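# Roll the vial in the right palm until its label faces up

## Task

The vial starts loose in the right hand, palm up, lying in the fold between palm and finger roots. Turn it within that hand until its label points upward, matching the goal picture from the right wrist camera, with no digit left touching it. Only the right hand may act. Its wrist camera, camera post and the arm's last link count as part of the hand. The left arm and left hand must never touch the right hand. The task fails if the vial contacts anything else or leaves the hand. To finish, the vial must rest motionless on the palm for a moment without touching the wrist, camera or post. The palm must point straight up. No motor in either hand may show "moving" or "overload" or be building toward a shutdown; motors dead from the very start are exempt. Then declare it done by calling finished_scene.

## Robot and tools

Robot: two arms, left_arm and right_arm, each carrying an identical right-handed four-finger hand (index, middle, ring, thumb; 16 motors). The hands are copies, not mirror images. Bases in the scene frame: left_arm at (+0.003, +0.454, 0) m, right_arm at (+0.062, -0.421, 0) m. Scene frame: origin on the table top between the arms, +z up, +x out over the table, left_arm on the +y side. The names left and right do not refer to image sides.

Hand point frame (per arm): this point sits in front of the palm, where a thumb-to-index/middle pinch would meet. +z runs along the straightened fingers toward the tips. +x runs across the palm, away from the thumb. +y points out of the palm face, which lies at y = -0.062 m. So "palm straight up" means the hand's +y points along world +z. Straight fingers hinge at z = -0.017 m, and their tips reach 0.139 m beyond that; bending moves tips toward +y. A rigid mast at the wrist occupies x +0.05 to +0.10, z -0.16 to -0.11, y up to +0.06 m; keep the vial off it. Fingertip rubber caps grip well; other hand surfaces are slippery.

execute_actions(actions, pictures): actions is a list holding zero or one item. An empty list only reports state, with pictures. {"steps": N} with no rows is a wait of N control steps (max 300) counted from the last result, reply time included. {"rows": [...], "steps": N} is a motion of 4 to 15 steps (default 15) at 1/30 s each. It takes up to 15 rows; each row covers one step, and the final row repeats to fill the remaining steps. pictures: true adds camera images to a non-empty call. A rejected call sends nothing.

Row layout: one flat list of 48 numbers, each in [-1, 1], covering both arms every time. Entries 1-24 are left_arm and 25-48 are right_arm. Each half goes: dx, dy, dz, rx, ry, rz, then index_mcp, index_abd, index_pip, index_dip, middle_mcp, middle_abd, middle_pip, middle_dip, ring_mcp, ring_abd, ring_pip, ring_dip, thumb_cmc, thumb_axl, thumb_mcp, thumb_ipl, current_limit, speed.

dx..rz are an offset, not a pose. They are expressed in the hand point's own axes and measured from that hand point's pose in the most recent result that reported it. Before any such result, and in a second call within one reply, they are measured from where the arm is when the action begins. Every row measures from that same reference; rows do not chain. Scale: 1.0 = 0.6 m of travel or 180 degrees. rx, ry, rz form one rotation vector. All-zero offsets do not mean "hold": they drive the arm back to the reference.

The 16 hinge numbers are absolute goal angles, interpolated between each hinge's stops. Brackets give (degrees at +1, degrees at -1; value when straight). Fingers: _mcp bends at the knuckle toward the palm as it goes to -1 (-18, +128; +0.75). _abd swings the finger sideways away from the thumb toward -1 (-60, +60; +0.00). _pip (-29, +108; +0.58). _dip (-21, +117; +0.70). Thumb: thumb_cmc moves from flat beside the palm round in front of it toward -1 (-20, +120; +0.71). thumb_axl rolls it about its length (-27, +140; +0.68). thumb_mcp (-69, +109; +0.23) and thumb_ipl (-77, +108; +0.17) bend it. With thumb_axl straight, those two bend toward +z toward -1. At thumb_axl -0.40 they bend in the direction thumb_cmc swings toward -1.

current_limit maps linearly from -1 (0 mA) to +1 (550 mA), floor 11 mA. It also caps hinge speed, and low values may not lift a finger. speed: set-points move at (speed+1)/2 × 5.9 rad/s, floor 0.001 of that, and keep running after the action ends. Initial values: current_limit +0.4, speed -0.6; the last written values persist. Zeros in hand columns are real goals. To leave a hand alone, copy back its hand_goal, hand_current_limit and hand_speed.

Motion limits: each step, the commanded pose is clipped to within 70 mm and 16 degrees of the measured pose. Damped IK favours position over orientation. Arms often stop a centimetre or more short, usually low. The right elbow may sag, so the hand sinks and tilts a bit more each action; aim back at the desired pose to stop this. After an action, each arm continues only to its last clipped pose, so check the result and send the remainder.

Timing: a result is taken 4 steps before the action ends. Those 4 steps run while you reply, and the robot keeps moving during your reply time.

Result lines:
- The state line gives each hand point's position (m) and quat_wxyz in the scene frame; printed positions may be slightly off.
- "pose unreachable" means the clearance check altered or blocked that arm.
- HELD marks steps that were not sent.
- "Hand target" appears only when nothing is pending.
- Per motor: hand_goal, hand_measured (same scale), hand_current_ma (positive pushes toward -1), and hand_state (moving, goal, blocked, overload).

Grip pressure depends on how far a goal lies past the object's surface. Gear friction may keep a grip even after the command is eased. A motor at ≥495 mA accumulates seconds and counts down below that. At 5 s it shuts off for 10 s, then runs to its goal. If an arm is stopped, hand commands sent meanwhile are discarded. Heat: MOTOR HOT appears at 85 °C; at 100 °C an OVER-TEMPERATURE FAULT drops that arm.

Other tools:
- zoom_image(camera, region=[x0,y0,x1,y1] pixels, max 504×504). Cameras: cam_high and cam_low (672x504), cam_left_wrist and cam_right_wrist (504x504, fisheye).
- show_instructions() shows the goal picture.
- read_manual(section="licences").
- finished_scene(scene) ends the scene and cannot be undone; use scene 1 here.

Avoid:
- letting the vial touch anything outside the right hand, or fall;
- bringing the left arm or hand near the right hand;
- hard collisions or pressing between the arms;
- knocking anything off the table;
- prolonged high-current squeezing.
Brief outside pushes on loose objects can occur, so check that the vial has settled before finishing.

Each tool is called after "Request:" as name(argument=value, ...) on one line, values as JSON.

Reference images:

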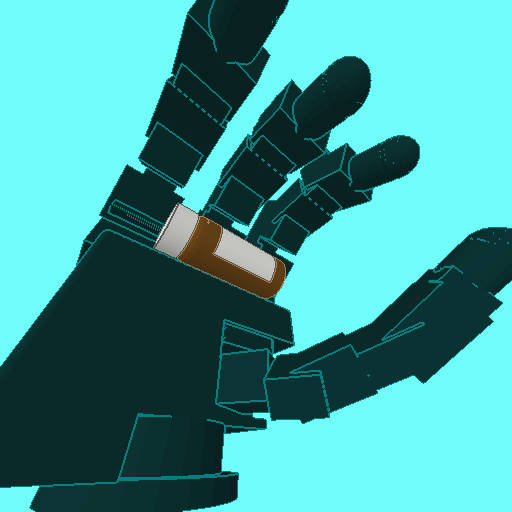

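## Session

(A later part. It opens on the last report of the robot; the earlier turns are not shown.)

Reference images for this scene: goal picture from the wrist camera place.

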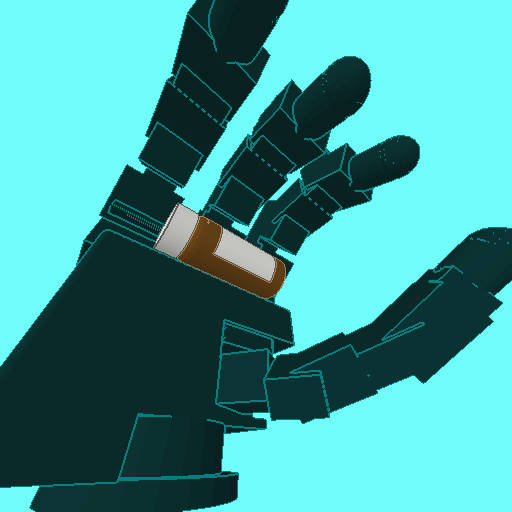

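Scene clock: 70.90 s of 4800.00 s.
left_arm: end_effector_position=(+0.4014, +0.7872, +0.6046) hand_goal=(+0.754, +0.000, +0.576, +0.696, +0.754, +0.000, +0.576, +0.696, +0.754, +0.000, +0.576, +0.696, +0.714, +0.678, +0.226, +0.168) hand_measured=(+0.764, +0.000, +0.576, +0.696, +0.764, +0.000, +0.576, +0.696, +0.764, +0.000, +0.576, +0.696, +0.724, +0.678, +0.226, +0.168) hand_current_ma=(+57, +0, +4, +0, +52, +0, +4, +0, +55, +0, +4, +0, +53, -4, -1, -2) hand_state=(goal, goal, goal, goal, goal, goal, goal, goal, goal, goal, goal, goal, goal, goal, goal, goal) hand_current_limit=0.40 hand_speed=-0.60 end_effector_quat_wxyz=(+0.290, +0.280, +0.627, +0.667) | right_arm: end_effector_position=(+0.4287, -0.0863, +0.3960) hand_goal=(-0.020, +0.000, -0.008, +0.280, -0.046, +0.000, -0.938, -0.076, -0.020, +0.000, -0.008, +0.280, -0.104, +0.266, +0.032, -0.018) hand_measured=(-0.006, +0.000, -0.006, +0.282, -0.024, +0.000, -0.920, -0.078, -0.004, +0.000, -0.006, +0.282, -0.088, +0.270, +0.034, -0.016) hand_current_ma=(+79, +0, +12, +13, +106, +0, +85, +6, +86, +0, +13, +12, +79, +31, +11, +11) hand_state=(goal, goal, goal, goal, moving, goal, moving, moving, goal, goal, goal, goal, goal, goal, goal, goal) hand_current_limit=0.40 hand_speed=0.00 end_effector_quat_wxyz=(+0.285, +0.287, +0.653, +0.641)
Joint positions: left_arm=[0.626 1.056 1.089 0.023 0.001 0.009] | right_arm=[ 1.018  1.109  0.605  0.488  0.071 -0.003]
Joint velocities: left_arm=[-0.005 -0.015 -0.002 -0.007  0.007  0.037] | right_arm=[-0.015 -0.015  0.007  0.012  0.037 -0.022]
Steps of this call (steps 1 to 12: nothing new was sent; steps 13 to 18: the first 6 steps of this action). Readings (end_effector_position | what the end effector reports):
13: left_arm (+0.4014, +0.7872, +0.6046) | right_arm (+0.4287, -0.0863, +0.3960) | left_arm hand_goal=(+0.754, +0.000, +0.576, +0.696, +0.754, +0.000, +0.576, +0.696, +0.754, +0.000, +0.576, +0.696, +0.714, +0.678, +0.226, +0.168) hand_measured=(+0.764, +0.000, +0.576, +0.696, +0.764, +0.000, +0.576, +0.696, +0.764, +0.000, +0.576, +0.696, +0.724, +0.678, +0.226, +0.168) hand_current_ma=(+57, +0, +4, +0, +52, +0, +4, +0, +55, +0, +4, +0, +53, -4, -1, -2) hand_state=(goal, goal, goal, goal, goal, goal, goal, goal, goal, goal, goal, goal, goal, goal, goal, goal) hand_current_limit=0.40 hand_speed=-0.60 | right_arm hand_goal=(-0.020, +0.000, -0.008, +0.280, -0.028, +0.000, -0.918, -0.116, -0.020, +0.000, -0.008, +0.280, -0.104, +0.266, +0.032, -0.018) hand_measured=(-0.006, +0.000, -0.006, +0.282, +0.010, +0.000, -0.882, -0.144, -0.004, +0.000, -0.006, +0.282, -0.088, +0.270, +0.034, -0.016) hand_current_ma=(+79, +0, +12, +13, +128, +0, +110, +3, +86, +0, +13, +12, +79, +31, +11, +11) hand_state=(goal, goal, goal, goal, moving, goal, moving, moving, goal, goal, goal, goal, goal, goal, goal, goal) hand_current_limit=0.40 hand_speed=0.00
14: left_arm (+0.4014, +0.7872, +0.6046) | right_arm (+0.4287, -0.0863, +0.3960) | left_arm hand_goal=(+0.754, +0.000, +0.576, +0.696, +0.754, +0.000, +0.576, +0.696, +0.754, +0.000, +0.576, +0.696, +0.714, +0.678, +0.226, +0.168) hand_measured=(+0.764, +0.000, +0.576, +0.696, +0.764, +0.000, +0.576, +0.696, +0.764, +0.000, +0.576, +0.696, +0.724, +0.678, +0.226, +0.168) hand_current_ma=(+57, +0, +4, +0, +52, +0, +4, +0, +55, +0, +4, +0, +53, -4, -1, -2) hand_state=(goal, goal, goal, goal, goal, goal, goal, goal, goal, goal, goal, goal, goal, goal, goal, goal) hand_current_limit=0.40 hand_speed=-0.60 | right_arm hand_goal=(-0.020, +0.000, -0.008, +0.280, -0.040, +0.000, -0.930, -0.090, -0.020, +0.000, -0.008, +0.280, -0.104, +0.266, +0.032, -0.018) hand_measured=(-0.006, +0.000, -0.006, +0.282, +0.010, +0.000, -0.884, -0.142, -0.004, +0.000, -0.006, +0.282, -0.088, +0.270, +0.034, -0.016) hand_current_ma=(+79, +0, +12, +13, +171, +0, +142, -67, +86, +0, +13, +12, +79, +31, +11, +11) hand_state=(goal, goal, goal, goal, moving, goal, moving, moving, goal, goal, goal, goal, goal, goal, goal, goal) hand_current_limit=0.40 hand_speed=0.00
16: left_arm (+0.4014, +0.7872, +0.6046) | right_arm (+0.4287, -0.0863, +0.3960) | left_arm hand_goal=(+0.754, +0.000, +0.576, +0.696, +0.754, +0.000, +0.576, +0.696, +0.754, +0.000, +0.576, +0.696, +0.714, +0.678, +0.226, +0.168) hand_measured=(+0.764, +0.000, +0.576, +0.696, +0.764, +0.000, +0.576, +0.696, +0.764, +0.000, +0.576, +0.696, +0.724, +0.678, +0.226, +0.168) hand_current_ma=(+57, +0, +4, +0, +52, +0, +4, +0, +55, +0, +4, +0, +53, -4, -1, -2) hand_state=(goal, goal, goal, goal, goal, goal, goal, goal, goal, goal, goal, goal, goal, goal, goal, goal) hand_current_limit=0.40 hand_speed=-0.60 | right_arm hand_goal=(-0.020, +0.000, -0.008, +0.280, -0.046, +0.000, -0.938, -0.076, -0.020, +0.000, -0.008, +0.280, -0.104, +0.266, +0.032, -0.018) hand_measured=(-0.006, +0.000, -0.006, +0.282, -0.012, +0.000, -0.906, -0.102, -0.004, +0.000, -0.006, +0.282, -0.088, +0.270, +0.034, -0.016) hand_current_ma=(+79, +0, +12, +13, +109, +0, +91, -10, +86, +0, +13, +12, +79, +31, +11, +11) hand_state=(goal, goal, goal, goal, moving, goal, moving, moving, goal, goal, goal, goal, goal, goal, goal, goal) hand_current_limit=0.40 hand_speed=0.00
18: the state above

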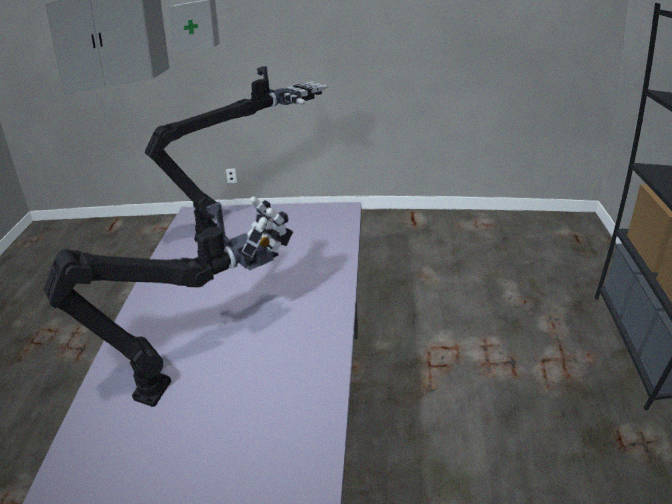

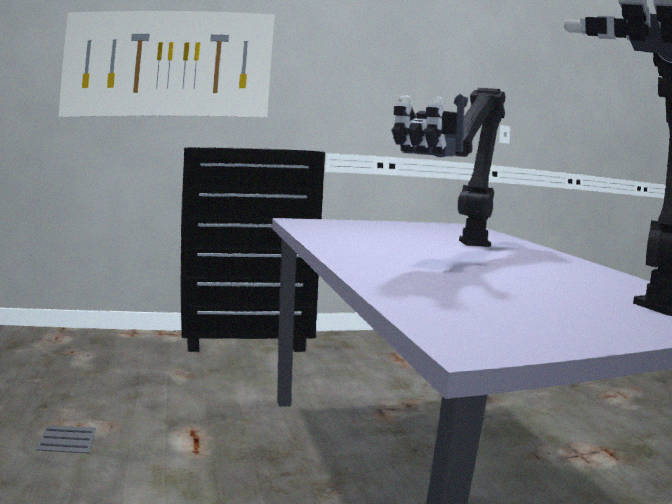

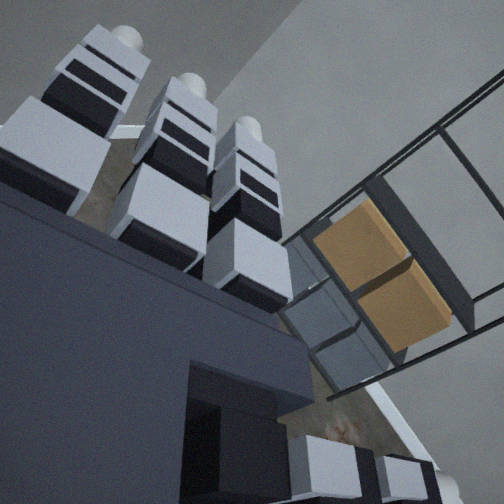

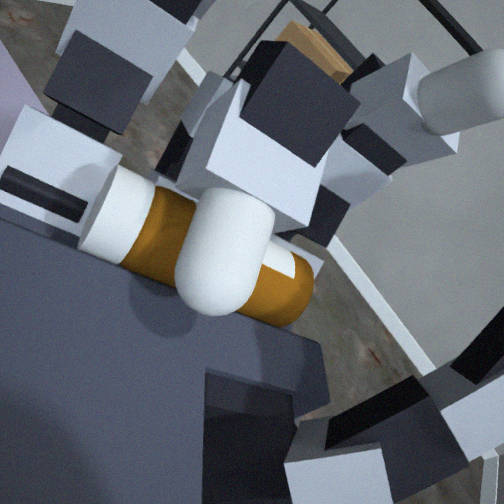

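Request:
execute_actions(actions=[{"rows": [[0,0.0463,-0.0099,-0.0163,0,0,0.754,0,0.576,0.696,0.754,0,0.576,0.696,0.754,0,0.576,0.696,0.714,0.678,0.226,0.168,0.4,-0.6,0,0.0333,0.0025,-0.0123,0,0.001,-0.02,0,-0.008,0.28,-0.047,0,-0.905,-0.076,-0.02,0,-0.008,0.28,-0.104,0.266,0.032,-0.018,0.4,0],[0,0.0463,-0.0099,-0.0163,0,0,0.754,0,0.576,0.696,0.754,0,0.576,0.696,0.754,0,0.576,0.696,0.714,0.678,0.226,0.168,0.4,-0.6,0,0.0333,0.0025,-0.0123,0,0.001,-0.02,0,-0.008,0.28,-0.047,0,-0.87,-0.076,-0.02,0,-0.008,0.28,-0.104,0.266,0.032,-0.018,0.4,0],[0,0.0463,-0.0099,-0.0163,0,0,0.754,0,0.576,0.696,0.754,0,0.576,0.696,0.754,0,0.576,0.696,0.714,0.678,0.226,0.168,0.4,-0.6,0,0.0333,0.0025,-0.0123,0,0.001,-0.02,0,-0.008,0.28,-0.044,0,-0.835,-0.08,-0.02,0,-0.008,0.28,-0.104,0.266,0.032,-0.018,0.4,0],[0,0.0463,-0.0099,-0.0163,0,0,0.754,0,0.576,0.696,0.754,0,0.576,0.696,0.754,0,0.576,0.696,0.714,0.678,0.226,0.168,0.4,-0.6,0,0.0333,0.0025,-0.0123,0,0.001,-0.02,0,-0.008,0.28,-0.030,0,-0.809,-0.122,-0.02,0,-0.008,0.28,-0.104,0.266,0.032,-0.018,0.4,0],[0,0.0463,-0.0099,-0.0163,0,0,0.754,0,0.576,0.696,0.754,0,0.576,0.696,0.754,0,0.576,0.696,0.714,0.678,0.226,0.168,0.4,-0.6,0,0.0333,0.0025,-0.0123,0,0.001,-0.02,0,-0.008,0.28,-0.017,0,-0.784,-0.163,-0.02,0,-0.008,0.28,-0.104,0.266,0.032,-0.018,0.4,0],[0,0.0463,-0.0099,-0.0163,0,0,0.754,0,0.576,0.696,0.754,0,0.576,0.696,0.754,0,0.576,0.696,0.714,0.678,0.226,0.168,0.4,-0.6,0,0.0333,0.0025,-0.0123,0,0.001,-0.02,0,-0.008,0.28,-0.003,0,-0.758,-0.205,-0.02,0,-0.008,0.28,-0.104,0.266,0.032,-0.018,0.4,0],[0,0.0463,-0.0099,-0.0163,0,0,0.754,0,0.576,0.696,0.754,0,0.576,0.696,0.754,0,0.576,0.696,0.714,0.678,0.226,0.168,0.4,-0.6,0,0.0333,0.0025,-0.0123,0,0.001,-0.02,0,-0.008,0.28,0.010,0,-0.733,-0.246,-0.02,0,-0.008,0.28,-0.104,0.266,0.032,-0.018,0.4,0],[0,0.0463,-0.0099,-0.0163,0,0,0.754,0,0.576,0.696,0.754,0,0.576,0.696,0.754,0,0.576,0.696,0.714,0.678,0.226,0.168,0.4,-0.6,0,0.0333,0.0025,-0.0123,0,0.001,-0.02,0,-0.008,0.28,0.024,0,-0.707,-0.288,-0.02,0,-0.008,0.28,-0.104,0.266,0.032,-0.018,0.4,0],[0,0.0463,-0.0099,-0.0163,0,0,0.754,0,0.576,0.696,0.754,0,0.576,0.696,0.754,0,0.576,0.696,0.714,0.678,0.226,0.168,0.4,-0.6,0,0.0333,0.0025,-0.0123,0,0.001,-0.02,0,-0.008,0.28,0.037,0,-0.681,-0.329,-0.02,0,-0.008,0.28,-0.104,0.266,0.032,-0.018,0.4,0],[0,0.0463,-0.0099,-0.0163,0,0,0.754,0,0.576,0.696,0.754,0,0.576,0.696,0.754,0,0.576,0.696,0.714,0.678,0.226,0.168,0.4,-0.6,0,0.0333,0.0025,-0.0123,0,0.001,-0.02,0,-0.008,0.28,0.051,0,-0.656,-0.371,-0.02,0,-0.008,0.28,-0.104,0.266,0.032,-0.018,0.4,0],[0,0.0463,-0.0099,-0.0163,0,0,0.754,0,0.576,0.696,0.754,0,0.576,0.696,0.754,0,0.576,0.696,0.714,0.678,0.226,0.168,0.4,-0.6,0,0.0333,0.0025,-0.0123,0,0.001,-0.02,0,-0.008,0.28,0.064,0,-0.63,-0.412,-0.02,0,-0.008,0.28,-0.104,0.266,0.032,-0.018,0.4,0]], "steps": 15}], pictures=true)

Scene clock: 72.90 s of 4800.00 s.
left_arm: end_effector_position=(+0.4014, +0.7872, +0.6046) hand_goal=(+0.754, +0.000, +0.576, +0.696, +0.754, +0.000, +0.576, +0.696, +0.754, +0.000, +0.576, +0.696, +0.714, +0.678, +0.226, +0.168) hand_measured=(+0.764, +0.000, +0.576, +0.696, +0.764, +0.000, +0.576, +0.696, +0.764, +0.000, +0.576, +0.696, +0.724, +0.678, +0.226, +0.168) hand_current_ma=(+57, +0, +4, +0, +52, +0, +4, +0, +55, +0, +4, +0, +53, -4, -1, -2) hand_state=(goal, goal, goal, goal, goal, goal, goal, goal, goal, goal, goal, goal, goal, goal, goal, goal) hand_current_limit=0.40 hand_speed=-0.60 end_effector_quat_wxyz=(+0.290, +0.280, +0.627, +0.667) | right_arm: end_effector_position=(+0.4287, -0.0863, +0.3960) hand_goal=(-0.020, +0.000, -0.008, +0.280, +0.064, +0.000, -0.630, -0.412, -0.020, +0.000, -0.008, +0.280, -0.104, +0.266, +0.032, -0.018) hand_measured=(-0.006, +0.000, -0.006, +0.282, +0.034, +0.000, -0.700, -0.288, -0.004, +0.000, -0.006, +0.282, -0.088, +0.270, +0.034, -0.016) hand_current_ma=(+79, +0, +12, +13, -10, +0, -65, +63, +86, +0, +13, +12, +79, +31, +11, +11) hand_state=(goal, goal, goal, goal, moving, goal, moving, moving, goal, goal, goal, goal, goal, goal, goal, goal) hand_current_limit=0.40 hand_speed=0.00 end_effector_quat_wxyz=(+0.285, +0.287, +0.653, +0.641)
Joint positions: left_arm=[0.626 1.056 1.089 0.023 0.001 0.009] | right_arm=[ 1.018  1.109  0.605  0.488  0.071 -0.003]
Joint velocities: left_arm=[-0.015 -0.005  0.007 -0.002 -0.022 -0.051] | right_arm=[-0.005 -0.015 -0.007  0.002 -0.037 -0.11 ]
Off your previous action's commanded pose (left_arm): 0.028 m, 3 deg at its last step (step 4 of this call).
Off your previous action's commanded pose (right_arm): 0.020 m, 2 deg at its last step (step 4 of this call).
Steps of this call (steps 1 to 4: the last 4 steps of your previous action; steps 5 to 49: nothing new was sent; steps 50 to 60: the first 11 steps of this action). Readings (end_effector_position | what the end effector reports):
50: left_arm (+0.4014, +0.7872, +0.6046) | right_arm (+0.4287, -0.0863, +0.3960) | left_arm hand_goal=(+0.754, +0.000, +0.576, +0.696, +0.754, +0.000, +0.576, +0.696, +0.754, +0.000, +0.576, +0.696, +0.714, +0.678, +0.226, +0.168) hand_measured=(+0.764, +0.000, +0.576, +0.696, +0.764, +0.000, +0.576, +0.696, +0.764, +0.000, +0.576, +0.696, +0.724, +0.678, +0.226, +0.168) hand_current_ma=(+57, +0, +4, +0, +52, +0, +4, +0, +55, +0, +4, +0, +53, -4, -1, -2) hand_state=(goal, goal, goal, goal, goal, goal, goal, goal, goal, goal, goal, goal, goal, goal, goal, goal) hand_current_limit=0.40 hand_speed=-0.60 | right_arm hand_goal=(-0.020, +0.000, -0.008, +0.280, -0.046, +0.000, -0.904, -0.076, -0.020, +0.000, -0.008, +0.280, -0.104, +0.266, +0.032, -0.018) hand_measured=(-0.006, +0.000, -0.006, +0.282, -0.026, +0.000, -0.920, -0.076, -0.004, +0.000, -0.006, +0.282, -0.088, +0.270, +0.034, -0.016) hand_current_ma=(+79, +0, +12, +13, +112, +0, +90, -2, +86, +0, +13, +12, +79, +31, +11, +11) hand_state=(goal, goal, goal, goal, blocked, goal, moving, goal, goal, goal, goal, goal, goal, goal, goal, goal) hand_current_limit=0.40 hand_speed=0.00
51: left_arm (+0.4014, +0.7872, +0.6046) | right_arm (+0.4287, -0.0863, +0.3960) | left_arm hand_goal=(+0.754, +0.000, +0.576, +0.696, +0.754, +0.000, +0.576, +0.696, +0.754, +0.000, +0.576, +0.696, +0.714, +0.678, +0.226, +0.168) hand_measured=(+0.764, +0.000, +0.576, +0.696, +0.764, +0.000, +0.576, +0.696, +0.764, +0.000, +0.576, +0.696, +0.724, +0.678, +0.226, +0.168) hand_current_ma=(+57, +0, +4, +0, +52, +0, +4, +0, +55, +0, +4, +0, +53, -4, -1, -2) hand_state=(goal, goal, goal, goal, goal, goal, goal, goal, goal, goal, goal, goal, goal, goal, goal, goal) hand_current_limit=0.40 hand_speed=-0.60 | right_arm hand_goal=(-0.020, +0.000, -0.008, +0.280, -0.046, +0.000, -0.870, -0.076, -0.020, +0.000, -0.008, +0.280, -0.104, +0.266, +0.032, -0.018) hand_measured=(-0.006, +0.000, -0.006, +0.282, -0.026, +0.000, -0.920, -0.076, -0.004, +0.000, -0.006, +0.282, -0.088, +0.270, +0.034, -0.016) hand_current_ma=(+79, +0, +12, +13, +107, +0, -42, -2, +86, +0, +13, +12, +79, +31, +11, +11) hand_state=(goal, goal, goal, goal, blocked, goal, moving, goal, goal, goal, goal, goal, goal, goal, goal, goal) hand_current_limit=0.40 hand_speed=0.00
53: left_arm (+0.4014, +0.7872, +0.6046) | right_arm (+0.4287, -0.0863, +0.3960) | left_arm hand_goal=(+0.754, +0.000, +0.576, +0.696, +0.754, +0.000, +0.576, +0.696, +0.754, +0.000, +0.576, +0.696, +0.714, +0.678, +0.226, +0.168) hand_measured=(+0.764, +0.000, +0.576, +0.696, +0.764, +0.000, +0.576, +0.696, +0.764, +0.000, +0.576, +0.696, +0.724, +0.678, +0.226, +0.168) hand_current_ma=(+57, +0, +4, +0, +52, +0, +4, +0, +55, +0, +4, +0, +53, -4, -1, -2) hand_state=(goal, goal, goal, goal, goal, goal, goal, goal, goal, goal, goal, goal, goal, goal, goal, goal) hand_current_limit=0.40 hand_speed=-0.60 | right_arm hand_goal=(-0.020, +0.000, -0.008, +0.280, -0.030, +0.000, -0.808, -0.122, -0.020, +0.000, -0.008, +0.280, -0.104, +0.266, +0.032, -0.018) hand_measured=(-0.006, +0.000, -0.006, +0.282, -0.034, +0.000, -0.886, -0.076, -0.004, +0.000, -0.006, +0.282, -0.088, +0.270, +0.034, -0.016) hand_current_ma=(+79, +0, +12, +13, +42, +0, -97, +16, +86, +0, +13, +12, +79, +31, +11, +11) hand_state=(goal, goal, goal, goal, moving, goal, moving, moving, goal, goal, goal, goal, goal, goal, goal, goal) hand_current_limit=0.40 hand_speed=0.00
57: left_arm (+0.4014, +0.7872, +0.6046) | right_arm (+0.4287, -0.0863, +0.3960) | left_arm hand_goal=(+0.754, +0.000, +0.576, +0.696, +0.754, +0.000, +0.576, +0.696, +0.754, +0.000, +0.576, +0.696, +0.714, +0.678, +0.226, +0.168) hand_measured=(+0.764, +0.000, +0.576, +0.696, +0.764, +0.000, +0.576, +0.696, +0.764, +0.000, +0.576, +0.696, +0.724, +0.678, +0.226, +0.168) hand_current_ma=(+57, +0, +4, +0, +52, +0, +4, +0, +55, +0, +4, +0, +53, -4, -1, -2) hand_state=(goal, goal, goal, goal, goal, goal, goal, goal, goal, goal, goal, goal, goal, goal, goal, goal) hand_current_limit=0.40 hand_speed=-0.60 | right_arm hand_goal=(-0.020, +0.000, -0.008, +0.280, +0.024, +0.000, -0.706, -0.288, -0.020, +0.000, -0.008, +0.280, -0.104, +0.266, +0.032, -0.018) hand_measured=(-0.006, +0.000, -0.006, +0.282, -0.006, +0.000, -0.778, -0.176, -0.004, +0.000, -0.006, +0.282, -0.088, +0.270, +0.034, -0.016) hand_current_ma=(+79, +0, +12, +13, -8, +0, -73, +65, +86, +0, +13, +12, +79, +31, +11, +11) hand_state=(goal, goal, goal, goal, moving, goal, moving, moving, goal, goal, goal, goal, goal, goal, goal, goal) hand_current_limit=0.40 hand_speed=0.00
60: the state above

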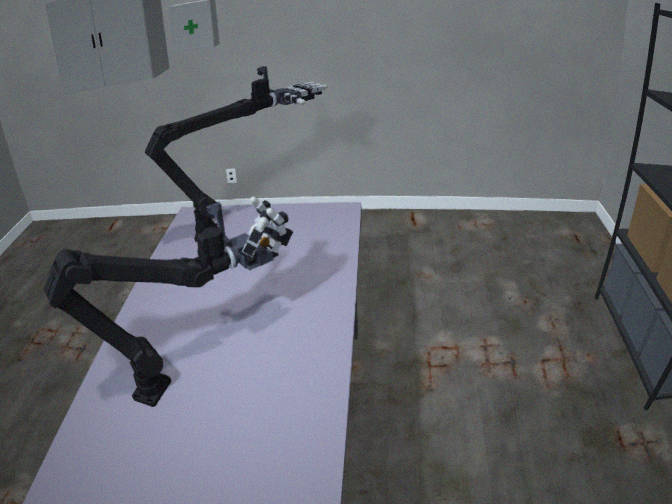

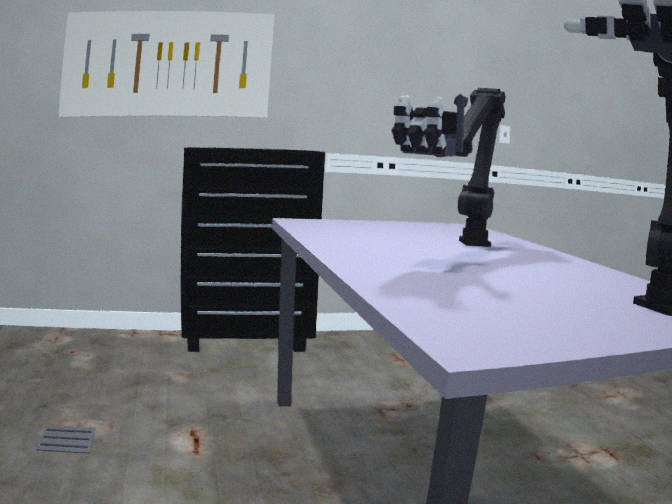

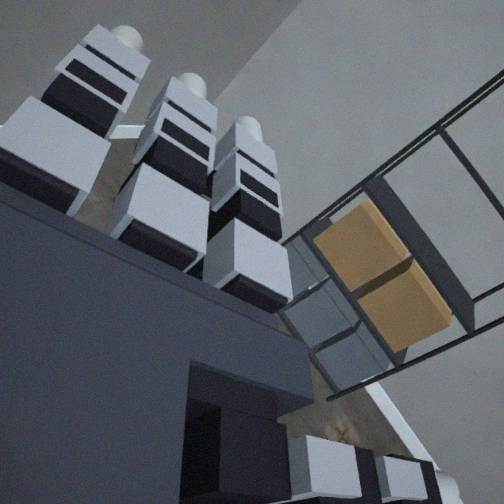

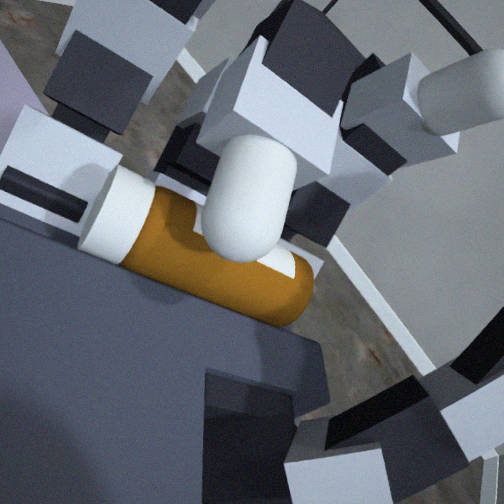

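Request:
execute_actions(actions=[{"rows": [[0,0.0463,-0.0099,-0.0163,0,0,0.754,0,0.576,0.696,0.754,0,0.576,0.696,0.754,0,0.576,0.696,0.714,0.678,0.226,0.168,0.4,-0.6,0,0.0333,0.0025,-0.0123,0,0.001,-0.02,0,-0.008,0.28,0.058,0,-0.66,-0.412,-0.02,0,-0.008,0.28,-0.104,0.266,0.032,-0.018,0.4,0],[0,0.0463,-0.0099,-0.0163,0,0,0.754,0,0.576,0.696,0.754,0,0.576,0.696,0.754,0,0.576,0.696,0.714,0.678,0.226,0.168,0.4,-0.6,0,0.0333,0.0025,-0.0123,0,0.001,-0.02,0,-0.008,0.28,0.058,0,-0.685,-0.412,-0.02,0,-0.008,0.28,-0.104,0.266,0.032,-0.018,0.4,0],[0,0.0463,-0.0099,-0.0163,0,0,0.754,0,0.576,0.696,0.754,0,0.576,0.696,0.754,0,0.576,0.696,0.714,0.678,0.226,0.168,0.4,-0.6,0,0.0333,0.0025,-0.0123,0,0.001,-0.02,0,-0.008,0.28,0.058,0,-0.707,-0.412,-0.02,0,-0.008,0.28,-0.104,0.266,0.032,-0.018,0.4,0],[0,0.0463,-0.0099,-0.0163,0,0,0.754,0,0.576,0.696,0.754,0,0.576,0.696,0.754,0,0.576,0.696,0.714,0.678,0.226,0.168,0.4,-0.6,0,0.0333,0.0025,-0.0123,0,0.001,-0.02,0,-0.008,0.28,0.058,0,-0.722,-0.412,-0.02,0,-0.008,0.28,-0.104,0.266,0.032,-0.018,0.4,0],[0,0.0463,-0.0099,-0.0163,0,0,0.754,0,0.576,0.696,0.754,0,0.576,0.696,0.754,0,0.576,0.696,0.714,0.678,0.226,0.168,0.4,-0.6,0,0.0333,0.0025,-0.0123,0,0.001,-0.02,0,-0.008,0.28,0.058,0,-0.722,-0.412,-0.02,0,-0.008,0.28,-0.104,0.266,0.032,-0.018,0.4,0],[0,0.0463,-0.0099,-0.0163,0,0,0.754,0,0.576,0.696,0.754,0,0.576,0.696,0.754,0,0.576,0.696,0.714,0.678,0.226,0.168,0.4,-0.6,0,0.0333,0.0025,-0.0123,0,0.001,-0.02,0,-0.008,0.28,0.056,0,-0.738,-0.390,-0.02,0,-0.008,0.28,-0.104,0.266,0.032,-0.018,0.4,0],[0,0.0463,-0.0099,-0.0163,0,0,0.754,0,0.576,0.696,0.754,0,0.576,0.696,0.754,0,0.576,0.696,0.714,0.678,0.226,0.168,0.4,-0.6,0,0.0333,0.0025,-0.0123,0,0.001,-0.02,0,-0.008,0.28,0.053,0,-0.754,-0.368,-0.02,0,-0.008,0.28,-0.104,0.266,0.032,-0.018,0.4,0],[0,0.0463,-0.0099,-0.0163,0,0,0.754,0,0.576,0.696,0.754,0,0.576,0.696,0.754,0,0.576,0.696,0.714,0.678,0.226,0.168,0.4,-0.6,0,0.0333,0.0025,-0.0123,0,0.001,-0.02,0,-0.008,0.28,0.045,0,-0.773,-0.340,-0.02,0,-0.008,0.28,-0.104,0.266,0.032,-0.018,0.4,0],[0,0.0463,-0.0099,-0.0163,0,0,0.754,0,0.576,0.696,0.754,0,0.576,0.696,0.754,0,0.576,0.696,0.714,0.678,0.226,0.168,0.4,-0.6,0,0.0333,0.0025,-0.0123,0,0.001,-0.02,0,-0.008,0.28,0.037,0,-0.793,-0.312,-0.02,0,-0.008,0.28,-0.104,0.266,0.032,-0.018,0.4,0],[0,0.0463,-0.0099,-0.0163,0,0,0.754,0,0.576,0.696,0.754,0,0.576,0.696,0.754,0,0.576,0.696,0.714,0.678,0.226,0.168,0.4,-0.6,0,0.0333,0.0025,-0.0123,0,0.001,-0.02,0,-0.008,0.28,0.029,0,-0.812,-0.284,-0.02,0,-0.008,0.28,-0.104,0.266,0.032,-0.018,0.4,0]], "steps": 14}])

Request:
execute_actions(actions=[{"steps": 6}], pictures=true)

Request:
zoom_image(camera="cam_right_wrist", region=[230, 220, 340, 340])

Scene clock: 74.03 s of 4800.00 s.
left_arm: end_effector_position=(+0.4014, +0.7872, +0.6046) hand_goal=(+0.754, +0.000, +0.576, +0.696, +0.754, +0.000, +0.576, +0.696, +0.754, +0.000, +0.576, +0.696, +0.714, +0.678, +0.226, +0.168) hand_measured=(+0.764, +0.000, +0.576, +0.696, +0.764, +0.000, +0.576, +0.696, +0.764, +0.000, +0.576, +0.696, +0.724, +0.678, +0.226, +0.168) hand_current_ma=(+57, +0, +4, +0, +52, +0, +4, +0, +55, +0, +4, +0, +53, -4, -1, -2) hand_state=(goal, goal, goal, goal, goal, goal, goal, goal, goal, goal, goal, goal, goal, goal, goal, goal) hand_current_limit=0.40 hand_speed=-0.60 end_effector_quat_wxyz=(+0.290, +0.280, +0.627, +0.667) | right_arm: end_effector_position=(+0.4287, -0.0863, +0.3960) hand_goal=(-0.020, +0.000, -0.008, +0.280, +0.030, +0.000, -0.812, -0.284, -0.020, +0.000, -0.008, +0.280, -0.104, +0.266, +0.032, -0.018) hand_measured=(-0.006, +0.000, -0.006, +0.282, +0.066, +0.000, -0.742, -0.350, -0.004, +0.000, -0.006, +0.282, -0.088, +0.270, +0.034, -0.016) hand_current_ma=(+79, +0, +12, +13, +141, +0, +144, -31, +86, +0, +13, +12, +79, +31, +11, +11) hand_state=(goal, goal, goal, goal, moving, goal, moving, moving, goal, goal, goal, goal, goal, goal, goal, goal) hand_current_limit=0.40 hand_speed=0.00 end_effector_quat_wxyz=(+0.285, +0.287, +0.653, +0.641)
Joint positions: left_arm=[0.626 1.056 1.089 0.023 0.001 0.009] | right_arm=[ 1.018  1.109  0.605  0.488  0.071 -0.003]
Joint velocities: left_arm=[-0.005  0.005 -0.002  0.002 -0.007 -0.022] | right_arm=[-0.005  0.005 -0.012 -0.002 -0.066 -0.022]
Off your previous action's commanded pose (left_arm): 0.028 m, 3 deg at its last step (step 4 of this call).
Off your previous action's commanded pose (right_arm): 0.020 m, 2 deg at its last step (step 4 of this call).
Steps of this call (steps 1 to 4: the last 4 steps of your previous action; steps 5 to 24: nothing new was sent; steps 25 to 34: the first 10 steps of this action). Readings (end_effector_position | what the end effector reports):
25: left_arm (+0.4014, +0.7872, +0.6046) | right_arm (+0.4287, -0.0863, +0.3960) | left_arm hand_goal=(+0.754, +0.000, +0.576, +0.696, +0.754, +0.000, +0.576, +0.696, +0.754, +0.000, +0.576, +0.696, +0.714, +0.678, +0.226, +0.168) hand_measured=(+0.764, +0.000, +0.576, +0.696, +0.764, +0.000, +0.576, +0.696, +0.764, +0.000, +0.576, +0.696, +0.724, +0.678, +0.226, +0.168) hand_current_ma=(+57, +0, +4, +0, +52, +0, +4, +0, +55, +0, +4, +0, +53, -4, -1, -2) hand_state=(goal, goal, goal, goal, goal, goal, goal, goal, goal, goal, goal, goal, goal, goal, goal, goal) hand_current_limit=0.40 hand_speed=-0.60 | right_arm hand_goal=(-0.020, +0.000, -0.008, +0.280, +0.058, +0.000, -0.660, -0.412, -0.020, +0.000, -0.008, +0.280, -0.104, +0.266, +0.032, -0.018) hand_measured=(-0.006, +0.000, -0.006, +0.282, +0.066, +0.000, -0.636, -0.410, -0.004, +0.000, -0.006, +0.282, -0.088, +0.270, +0.034, -0.016) hand_current_ma=(+79, +0, +12, +13, +13, +0, -35, +12, +86, +0, +13, +12, +79, +31, +11, +11) hand_state=(goal, goal, goal, goal, moving, goal, moving, goal, goal, goal, goal, goal, goal, goal, goal, goal) hand_current_limit=0.40 hand_speed=0.00
26: left_arm (+0.4014, +0.7872, +0.6046) | right_arm (+0.4287, -0.0863, +0.3960) | left_arm hand_goal=(+0.754, +0.000, +0.576, +0.696, +0.754, +0.000, +0.576, +0.696, +0.754, +0.000, +0.576, +0.696, +0.714, +0.678, +0.226, +0.168) hand_measured=(+0.764, +0.000, +0.576, +0.696, +0.764, +0.000, +0.576, +0.696, +0.764, +0.000, +0.576, +0.696, +0.724, +0.678, +0.226, +0.168) hand_current_ma=(+57, +0, +4, +0, +52, +0, +4, +0, +55, +0, +4, +0, +53, -4, -1, -2) hand_state=(goal, goal, goal, goal, goal, goal, goal, goal, goal, goal, goal, goal, goal, goal, goal, goal) hand_current_limit=0.40 hand_speed=-0.60 | right_arm hand_goal=(-0.020, +0.000, -0.008, +0.280, +0.058, +0.000, -0.684, -0.412, -0.020, +0.000, -0.008, +0.280, -0.104, +0.266, +0.032, -0.018) hand_measured=(-0.006, +0.000, -0.006, +0.282, +0.066, +0.000, -0.638, -0.410, -0.004, +0.000, -0.006, +0.282, -0.088, +0.270, +0.034, -0.016) hand_current_ma=(+79, +0, +12, +13, +47, +0, +62, +12, +86, +0, +13, +12, +79, +31, +11, +11) hand_state=(goal, goal, goal, goal, moving, goal, moving, goal, goal, goal, goal, goal, goal, goal, goal, goal) hand_current_limit=0.40 hand_speed=0.00
28: left_arm (+0.4014, +0.7872, +0.6046) | right_arm (+0.4287, -0.0863, +0.3960) | left_arm hand_goal=(+0.754, +0.000, +0.576, +0.696, +0.754, +0.000, +0.576, +0.696, +0.754, +0.000, +0.576, +0.696, +0.714, +0.678, +0.226, +0.168) hand_measured=(+0.764, +0.000, +0.576, +0.696, +0.764, +0.000, +0.576, +0.696, +0.764, +0.000, +0.576, +0.696, +0.724, +0.678, +0.226, +0.168) hand_current_ma=(+57, +0, +4, +0, +52, +0, +4, +0, +55, +0, +4, +0, +53, -4, -1, -2) hand_state=(goal, goal, goal, goal, goal, goal, goal, goal, goal, goal, goal, goal, goal, goal, goal, goal) hand_current_limit=0.40 hand_speed=-0.60 | right_arm hand_goal=(-0.020, +0.000, -0.008, +0.280, +0.058, +0.000, -0.722, -0.412, -0.020, +0.000, -0.008, +0.280, -0.104, +0.266, +0.032, -0.018) hand_measured=(-0.006, +0.000, -0.006, +0.282, +0.066, +0.000, -0.674, -0.410, -0.004, +0.000, -0.006, +0.282, -0.088, +0.270, +0.034, -0.016) hand_current_ma=(+79, +0, +12, +13, +45, +0, +30, +12, +86, +0, +13, +12, +79, +31, +11, +11) hand_state=(goal, goal, goal, goal, goal, goal, moving, goal, goal, goal, goal, goal, goal, goal, goal, goal) hand_current_limit=0.40 hand_speed=0.00
32: left_arm (+0.4014, +0.7872, +0.6046) | right_arm (+0.4287, -0.0863, +0.3960) | left_arm hand_goal=(+0.754, +0.000, +0.576, +0.696, +0.754, +0.000, +0.576, +0.696, +0.754, +0.000, +0.576, +0.696, +0.714, +0.678, +0.226, +0.168) hand_measured=(+0.764, +0.000, +0.576, +0.696, +0.764, +0.000, +0.576, +0.696, +0.764, +0.000, +0.576, +0.696, +0.724, +0.678, +0.226, +0.168) hand_current_ma=(+57, +0, +4, +0, +52, +0, +4, +0, +55, +0, +4, +0, +53, -4, -1, -2) hand_state=(goal, goal, goal, goal, goal, goal, goal, goal, goal, goal, goal, goal, goal, goal, goal, goal) hand_current_limit=0.40 hand_speed=-0.60 | right_arm hand_goal=(-0.020, +0.000, -0.008, +0.280, +0.046, +0.000, -0.772, -0.340, -0.020, +0.000, -0.008, +0.280, -0.104, +0.266, +0.032, -0.018) hand_measured=(-0.006, +0.000, -0.006, +0.282, +0.066, +0.000, -0.710, -0.394, -0.004, +0.000, -0.006, +0.282, -0.088, +0.270, +0.034, -0.016) hand_current_ma=(+79, +0, +12, +13, +68, +0, +155, -27, +86, +0, +13, +12, +79, +31, +11, +11) hand_state=(goal, goal, goal, goal, moving, goal, moving, moving, goal, goal, goal, goal, goal, goal, goal, goal) hand_current_limit=0.40 hand_speed=0.00
34: the state above

Scene clock: 74.23 s of 4800.00 s.
left_arm: end_effector_position=(+0.4014, +0.7872, +0.6046) hand_goal=(+0.754, +0.000, +0.576, +0.696, +0.754, +0.000, +0.576, +0.696, +0.754, +0.000, +0.576, +0.696, +0.714, +0.678, +0.226, +0.168) hand_measured=(+0.764, +0.000, +0.576, +0.696, +0.764, +0.000, +0.576, +0.696, +0.764, +0.000, +0.576, +0.696, +0.724, +0.678, +0.226, +0.168) hand_current_ma=(+57, +0, +4, +0, +52, +0, +4, +0, +55, +0, +4, +0, +53, -4, -1, -2) hand_state=(goal, goal, goal, goal, goal, goal, goal, goal, goal, goal, goal, goal, goal, goal, goal, goal) hand_current_limit=0.40 hand_speed=-0.60 end_effector_quat_wxyz=(+0.290, +0.280, +0.627, +0.667) | right_arm: end_effector_position=(+0.4287, -0.0863, +0.3960) hand_goal=(-0.020, +0.000, -0.008, +0.280, +0.030, +0.000, -0.812, -0.284, -0.020, +0.000, -0.008, +0.280, -0.104, +0.266, +0.032, -0.018) hand_measured=(-0.006, +0.000, -0.006, +0.282, +0.054, +0.000, -0.790, -0.282, -0.004, +0.000, -0.006, +0.282, -0.088, +0.270, +0.034, -0.016) hand_current_ma=(+79, +0, +12, +13, +126, +0, +113, +9, +86, +0, +13, +12, +79, +31, +11, +11) hand_state=(goal, goal, goal, goal, blocked, goal, blocked, goal, goal, goal, goal, goal, goal, goal, goal, goal) hand_current_limit=0.40 hand_speed=0.00 end_effector_quat_wxyz=(+0.285, +0.287, +0.653, +0.641)
Joint positions: left_arm=[0.626 1.056 1.089 0.023 0.001 0.009] | right_arm=[ 1.018  1.109  0.605  0.488  0.071 -0.003]
Joint velocities: left_arm=[-0.005 -0.005 -0.012 -0.012 -0.022  0.066] | right_arm=[-0.005 -0.005 -0.012 -0.012 -0.007  0.022]
Hand target (left_arm): +0.395, +0.782, +0.631; +0.296, +0.272, +0.610, +0.682
Hand target (right_arm): +0.430, -0.086, +0.416; +0.289, +0.282, +0.640, +0.654
Off the commanded pose (left_arm): 0.028 m, 3 deg.
Off the commanded pose (right_arm): 0.020 m, 2 deg.
Kept back: nothing.
Steps of this call (steps 1 to 4: the last 4 steps of your previous action; steps 5 to 6: nothing new was sent). Readings (end_effector_position | what the end effector reports):
1: left_arm (+0.4014, +0.7872, +0.6046) | right_arm (+0.4287, -0.0863, +0.3960) | left_arm hand_goal=(+0.754, +0.000, +0.576, +0.696, +0.754, +0.000, +0.576, +0.696, +0.754, +0.000, +0.576, +0.696, +0.714, +0.678, +0.226, +0.168) hand_measured=(+0.764, +0.000, +0.576, +0.696, +0.764, +0.000, +0.576, +0.696, +0.764, +0.000, +0.576, +0.696, +0.724, +0.678, +0.226, +0.168) hand_current_ma=(+57, +0, +4, +0, +52, +0, +4, +0, +55, +0, +4, +0, +53, -4, -1, -2) hand_state=(goal, goal, goal, goal, goal, goal, goal, goal, goal, goal, goal, goal, goal, goal, goal, goal) hand_current_limit=0.40 hand_speed=-0.60 | right_arm hand_goal=(-0.020, +0.000, -0.008, +0.280, +0.030, +0.000, -0.812, -0.284, -0.020, +0.000, -0.008, +0.280, -0.104, +0.266, +0.032, -0.018) hand_measured=(-0.006, +0.000, -0.006, +0.282, +0.062, +0.000, -0.760, -0.322, -0.004, +0.000, -0.006, +0.282, -0.088, +0.270, +0.034, -0.016) hand_current_ma=(+79, +0, +12, +13, +139, +0, +141, -28, +86, +0, +13, +12, +79, +31, +11, +11) hand_state=(goal, goal, goal, goal, moving, goal, moving, moving, goal, goal, goal, goal, goal, goal, goal, goal) hand_current_limit=0.40 hand_speed=0.00
2: left_arm (+0.4014, +0.7872, +0.6046) | right_arm (+0.4287, -0.0863, +0.3960) | left_arm hand_goal=(+0.754, +0.000, +0.576, +0.696, +0.754, +0.000, +0.576, +0.696, +0.754, +0.000, +0.576, +0.696, +0.714, +0.678, +0.226, +0.168) hand_measured=(+0.764, +0.000, +0.576, +0.696, +0.764, +0.000, +0.576, +0.696, +0.764, +0.000, +0.576, +0.696, +0.724, +0.678, +0.226, +0.168) hand_current_ma=(+57, +0, +4, +0, +52, +0, +4, +0, +55, +0, +4, +0, +53, -4, -1, -2) hand_state=(goal, goal, goal, goal, goal, goal, goal, goal, goal, goal, goal, goal, goal, goal, goal, goal) hand_current_limit=0.40 hand_speed=-0.60 | right_arm hand_goal=(-0.020, +0.000, -0.008, +0.280, +0.030, +0.000, -0.812, -0.284, -0.020, +0.000, -0.008, +0.280, -0.104, +0.266, +0.032, -0.018) hand_measured=(-0.006, +0.000, -0.006, +0.282, +0.056, +0.000, -0.780, -0.296, -0.004, +0.000, -0.006, +0.282, -0.088, +0.270, +0.034, -0.016) hand_current_ma=(+79, +0, +12, +13, +112, +0, +91, +41, +86, +0, +13, +12, +79, +31, +11, +11) hand_state=(goal, goal, goal, goal, moving, goal, moving, moving, goal, goal, goal, goal, goal, goal, goal, goal) hand_current_limit=0.40 hand_speed=0.00
4: left_arm (+0.4014, +0.7872, +0.6046) | right_arm (+0.4287, -0.0863, +0.3960) | left_arm hand_goal=(+0.754, +0.000, +0.576, +0.696, +0.754, +0.000, +0.576, +0.696, +0.754, +0.000, +0.576, +0.696, +0.714, +0.678, +0.226, +0.168) hand_measured=(+0.764, +0.000, +0.576, +0.696, +0.764, +0.000, +0.576, +0.696, +0.764, +0.000, +0.576, +0.696, +0.724, +0.678, +0.226, +0.168) hand_current_ma=(+57, +0, +4, +0, +52, +0, +4, +0, +55, +0, +4, +0, +53, -4, -1, -2) hand_state=(goal, goal, goal, goal, goal, goal, goal, goal, goal, goal, goal, goal, goal, goal, goal, goal) hand_current_limit=0.40 hand_speed=-0.60 | right_arm hand_goal=(-0.020, +0.000, -0.008, +0.280, +0.030, +0.000, -0.812, -0.284, -0.020, +0.000, -0.008, +0.280, -0.104, +0.266, +0.032, -0.018) hand_measured=(-0.006, +0.000, -0.006, +0.282, +0.054, +0.000, -0.790, -0.284, -0.004, +0.000, -0.006, +0.282, -0.088, +0.270, +0.034, -0.016) hand_current_ma=(+79, +0, +12, +13, +126, +0, +111, +13, +86, +0, +13, +12, +79, +31, +11, +11) hand_state=(goal, goal, goal, goal, blocked, goal, moving, moving, goal, goal, goal, goal, goal, goal, goal, goal) hand_current_limit=0.40 hand_speed=0.00
6: the state above

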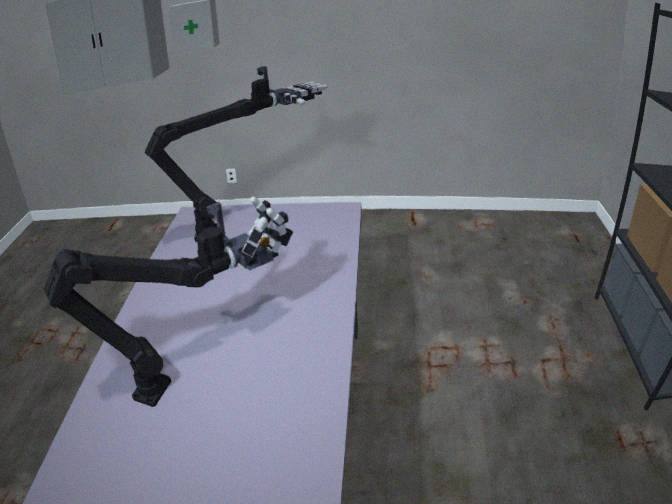

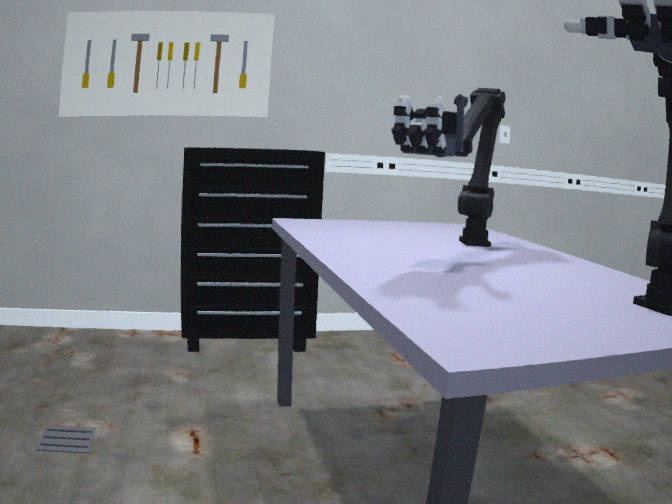

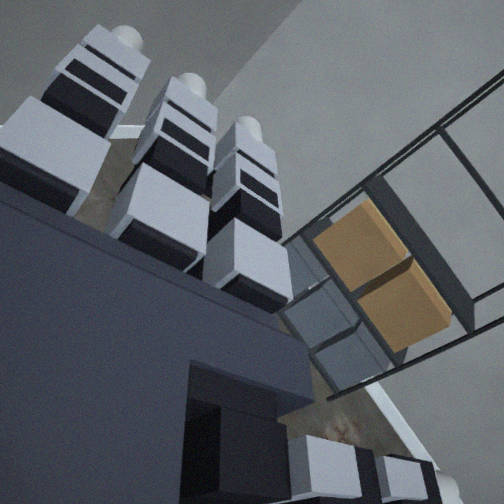

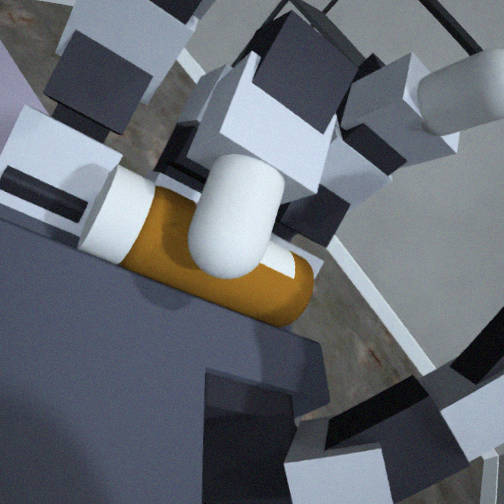

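Region (230, 220, 340, 340) of cam_right_wrist's 504x504 image, scaled by 4.200, with more detail than that image has; it fills the left 462 columns of this view, and the rest is white.

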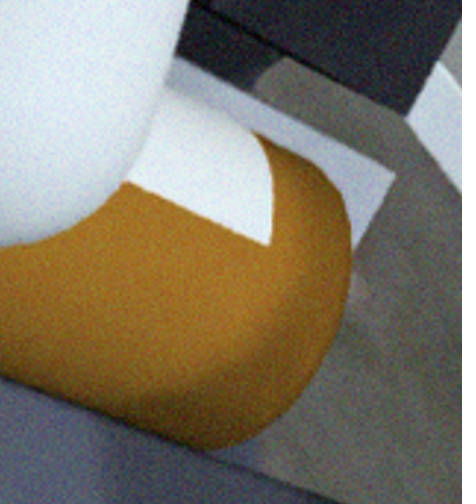

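Request:
zoom_image(camera="cam_right_wrist", region=[40, 130, 240, 310])

Region (40, 130, 240, 310) of cam_right_wrist's 504x504 image, scaled by 2.520, with more detail than that image has; it fills the top 454 rows of this view, and the rest is white.

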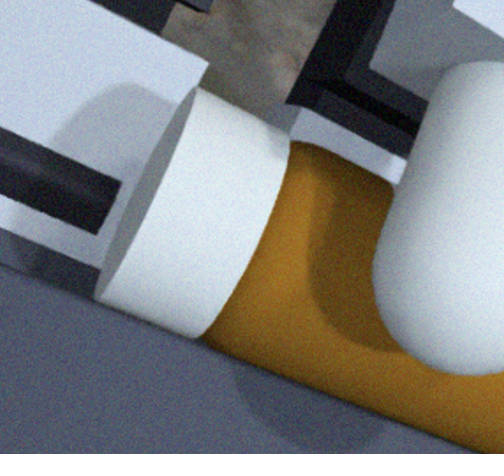

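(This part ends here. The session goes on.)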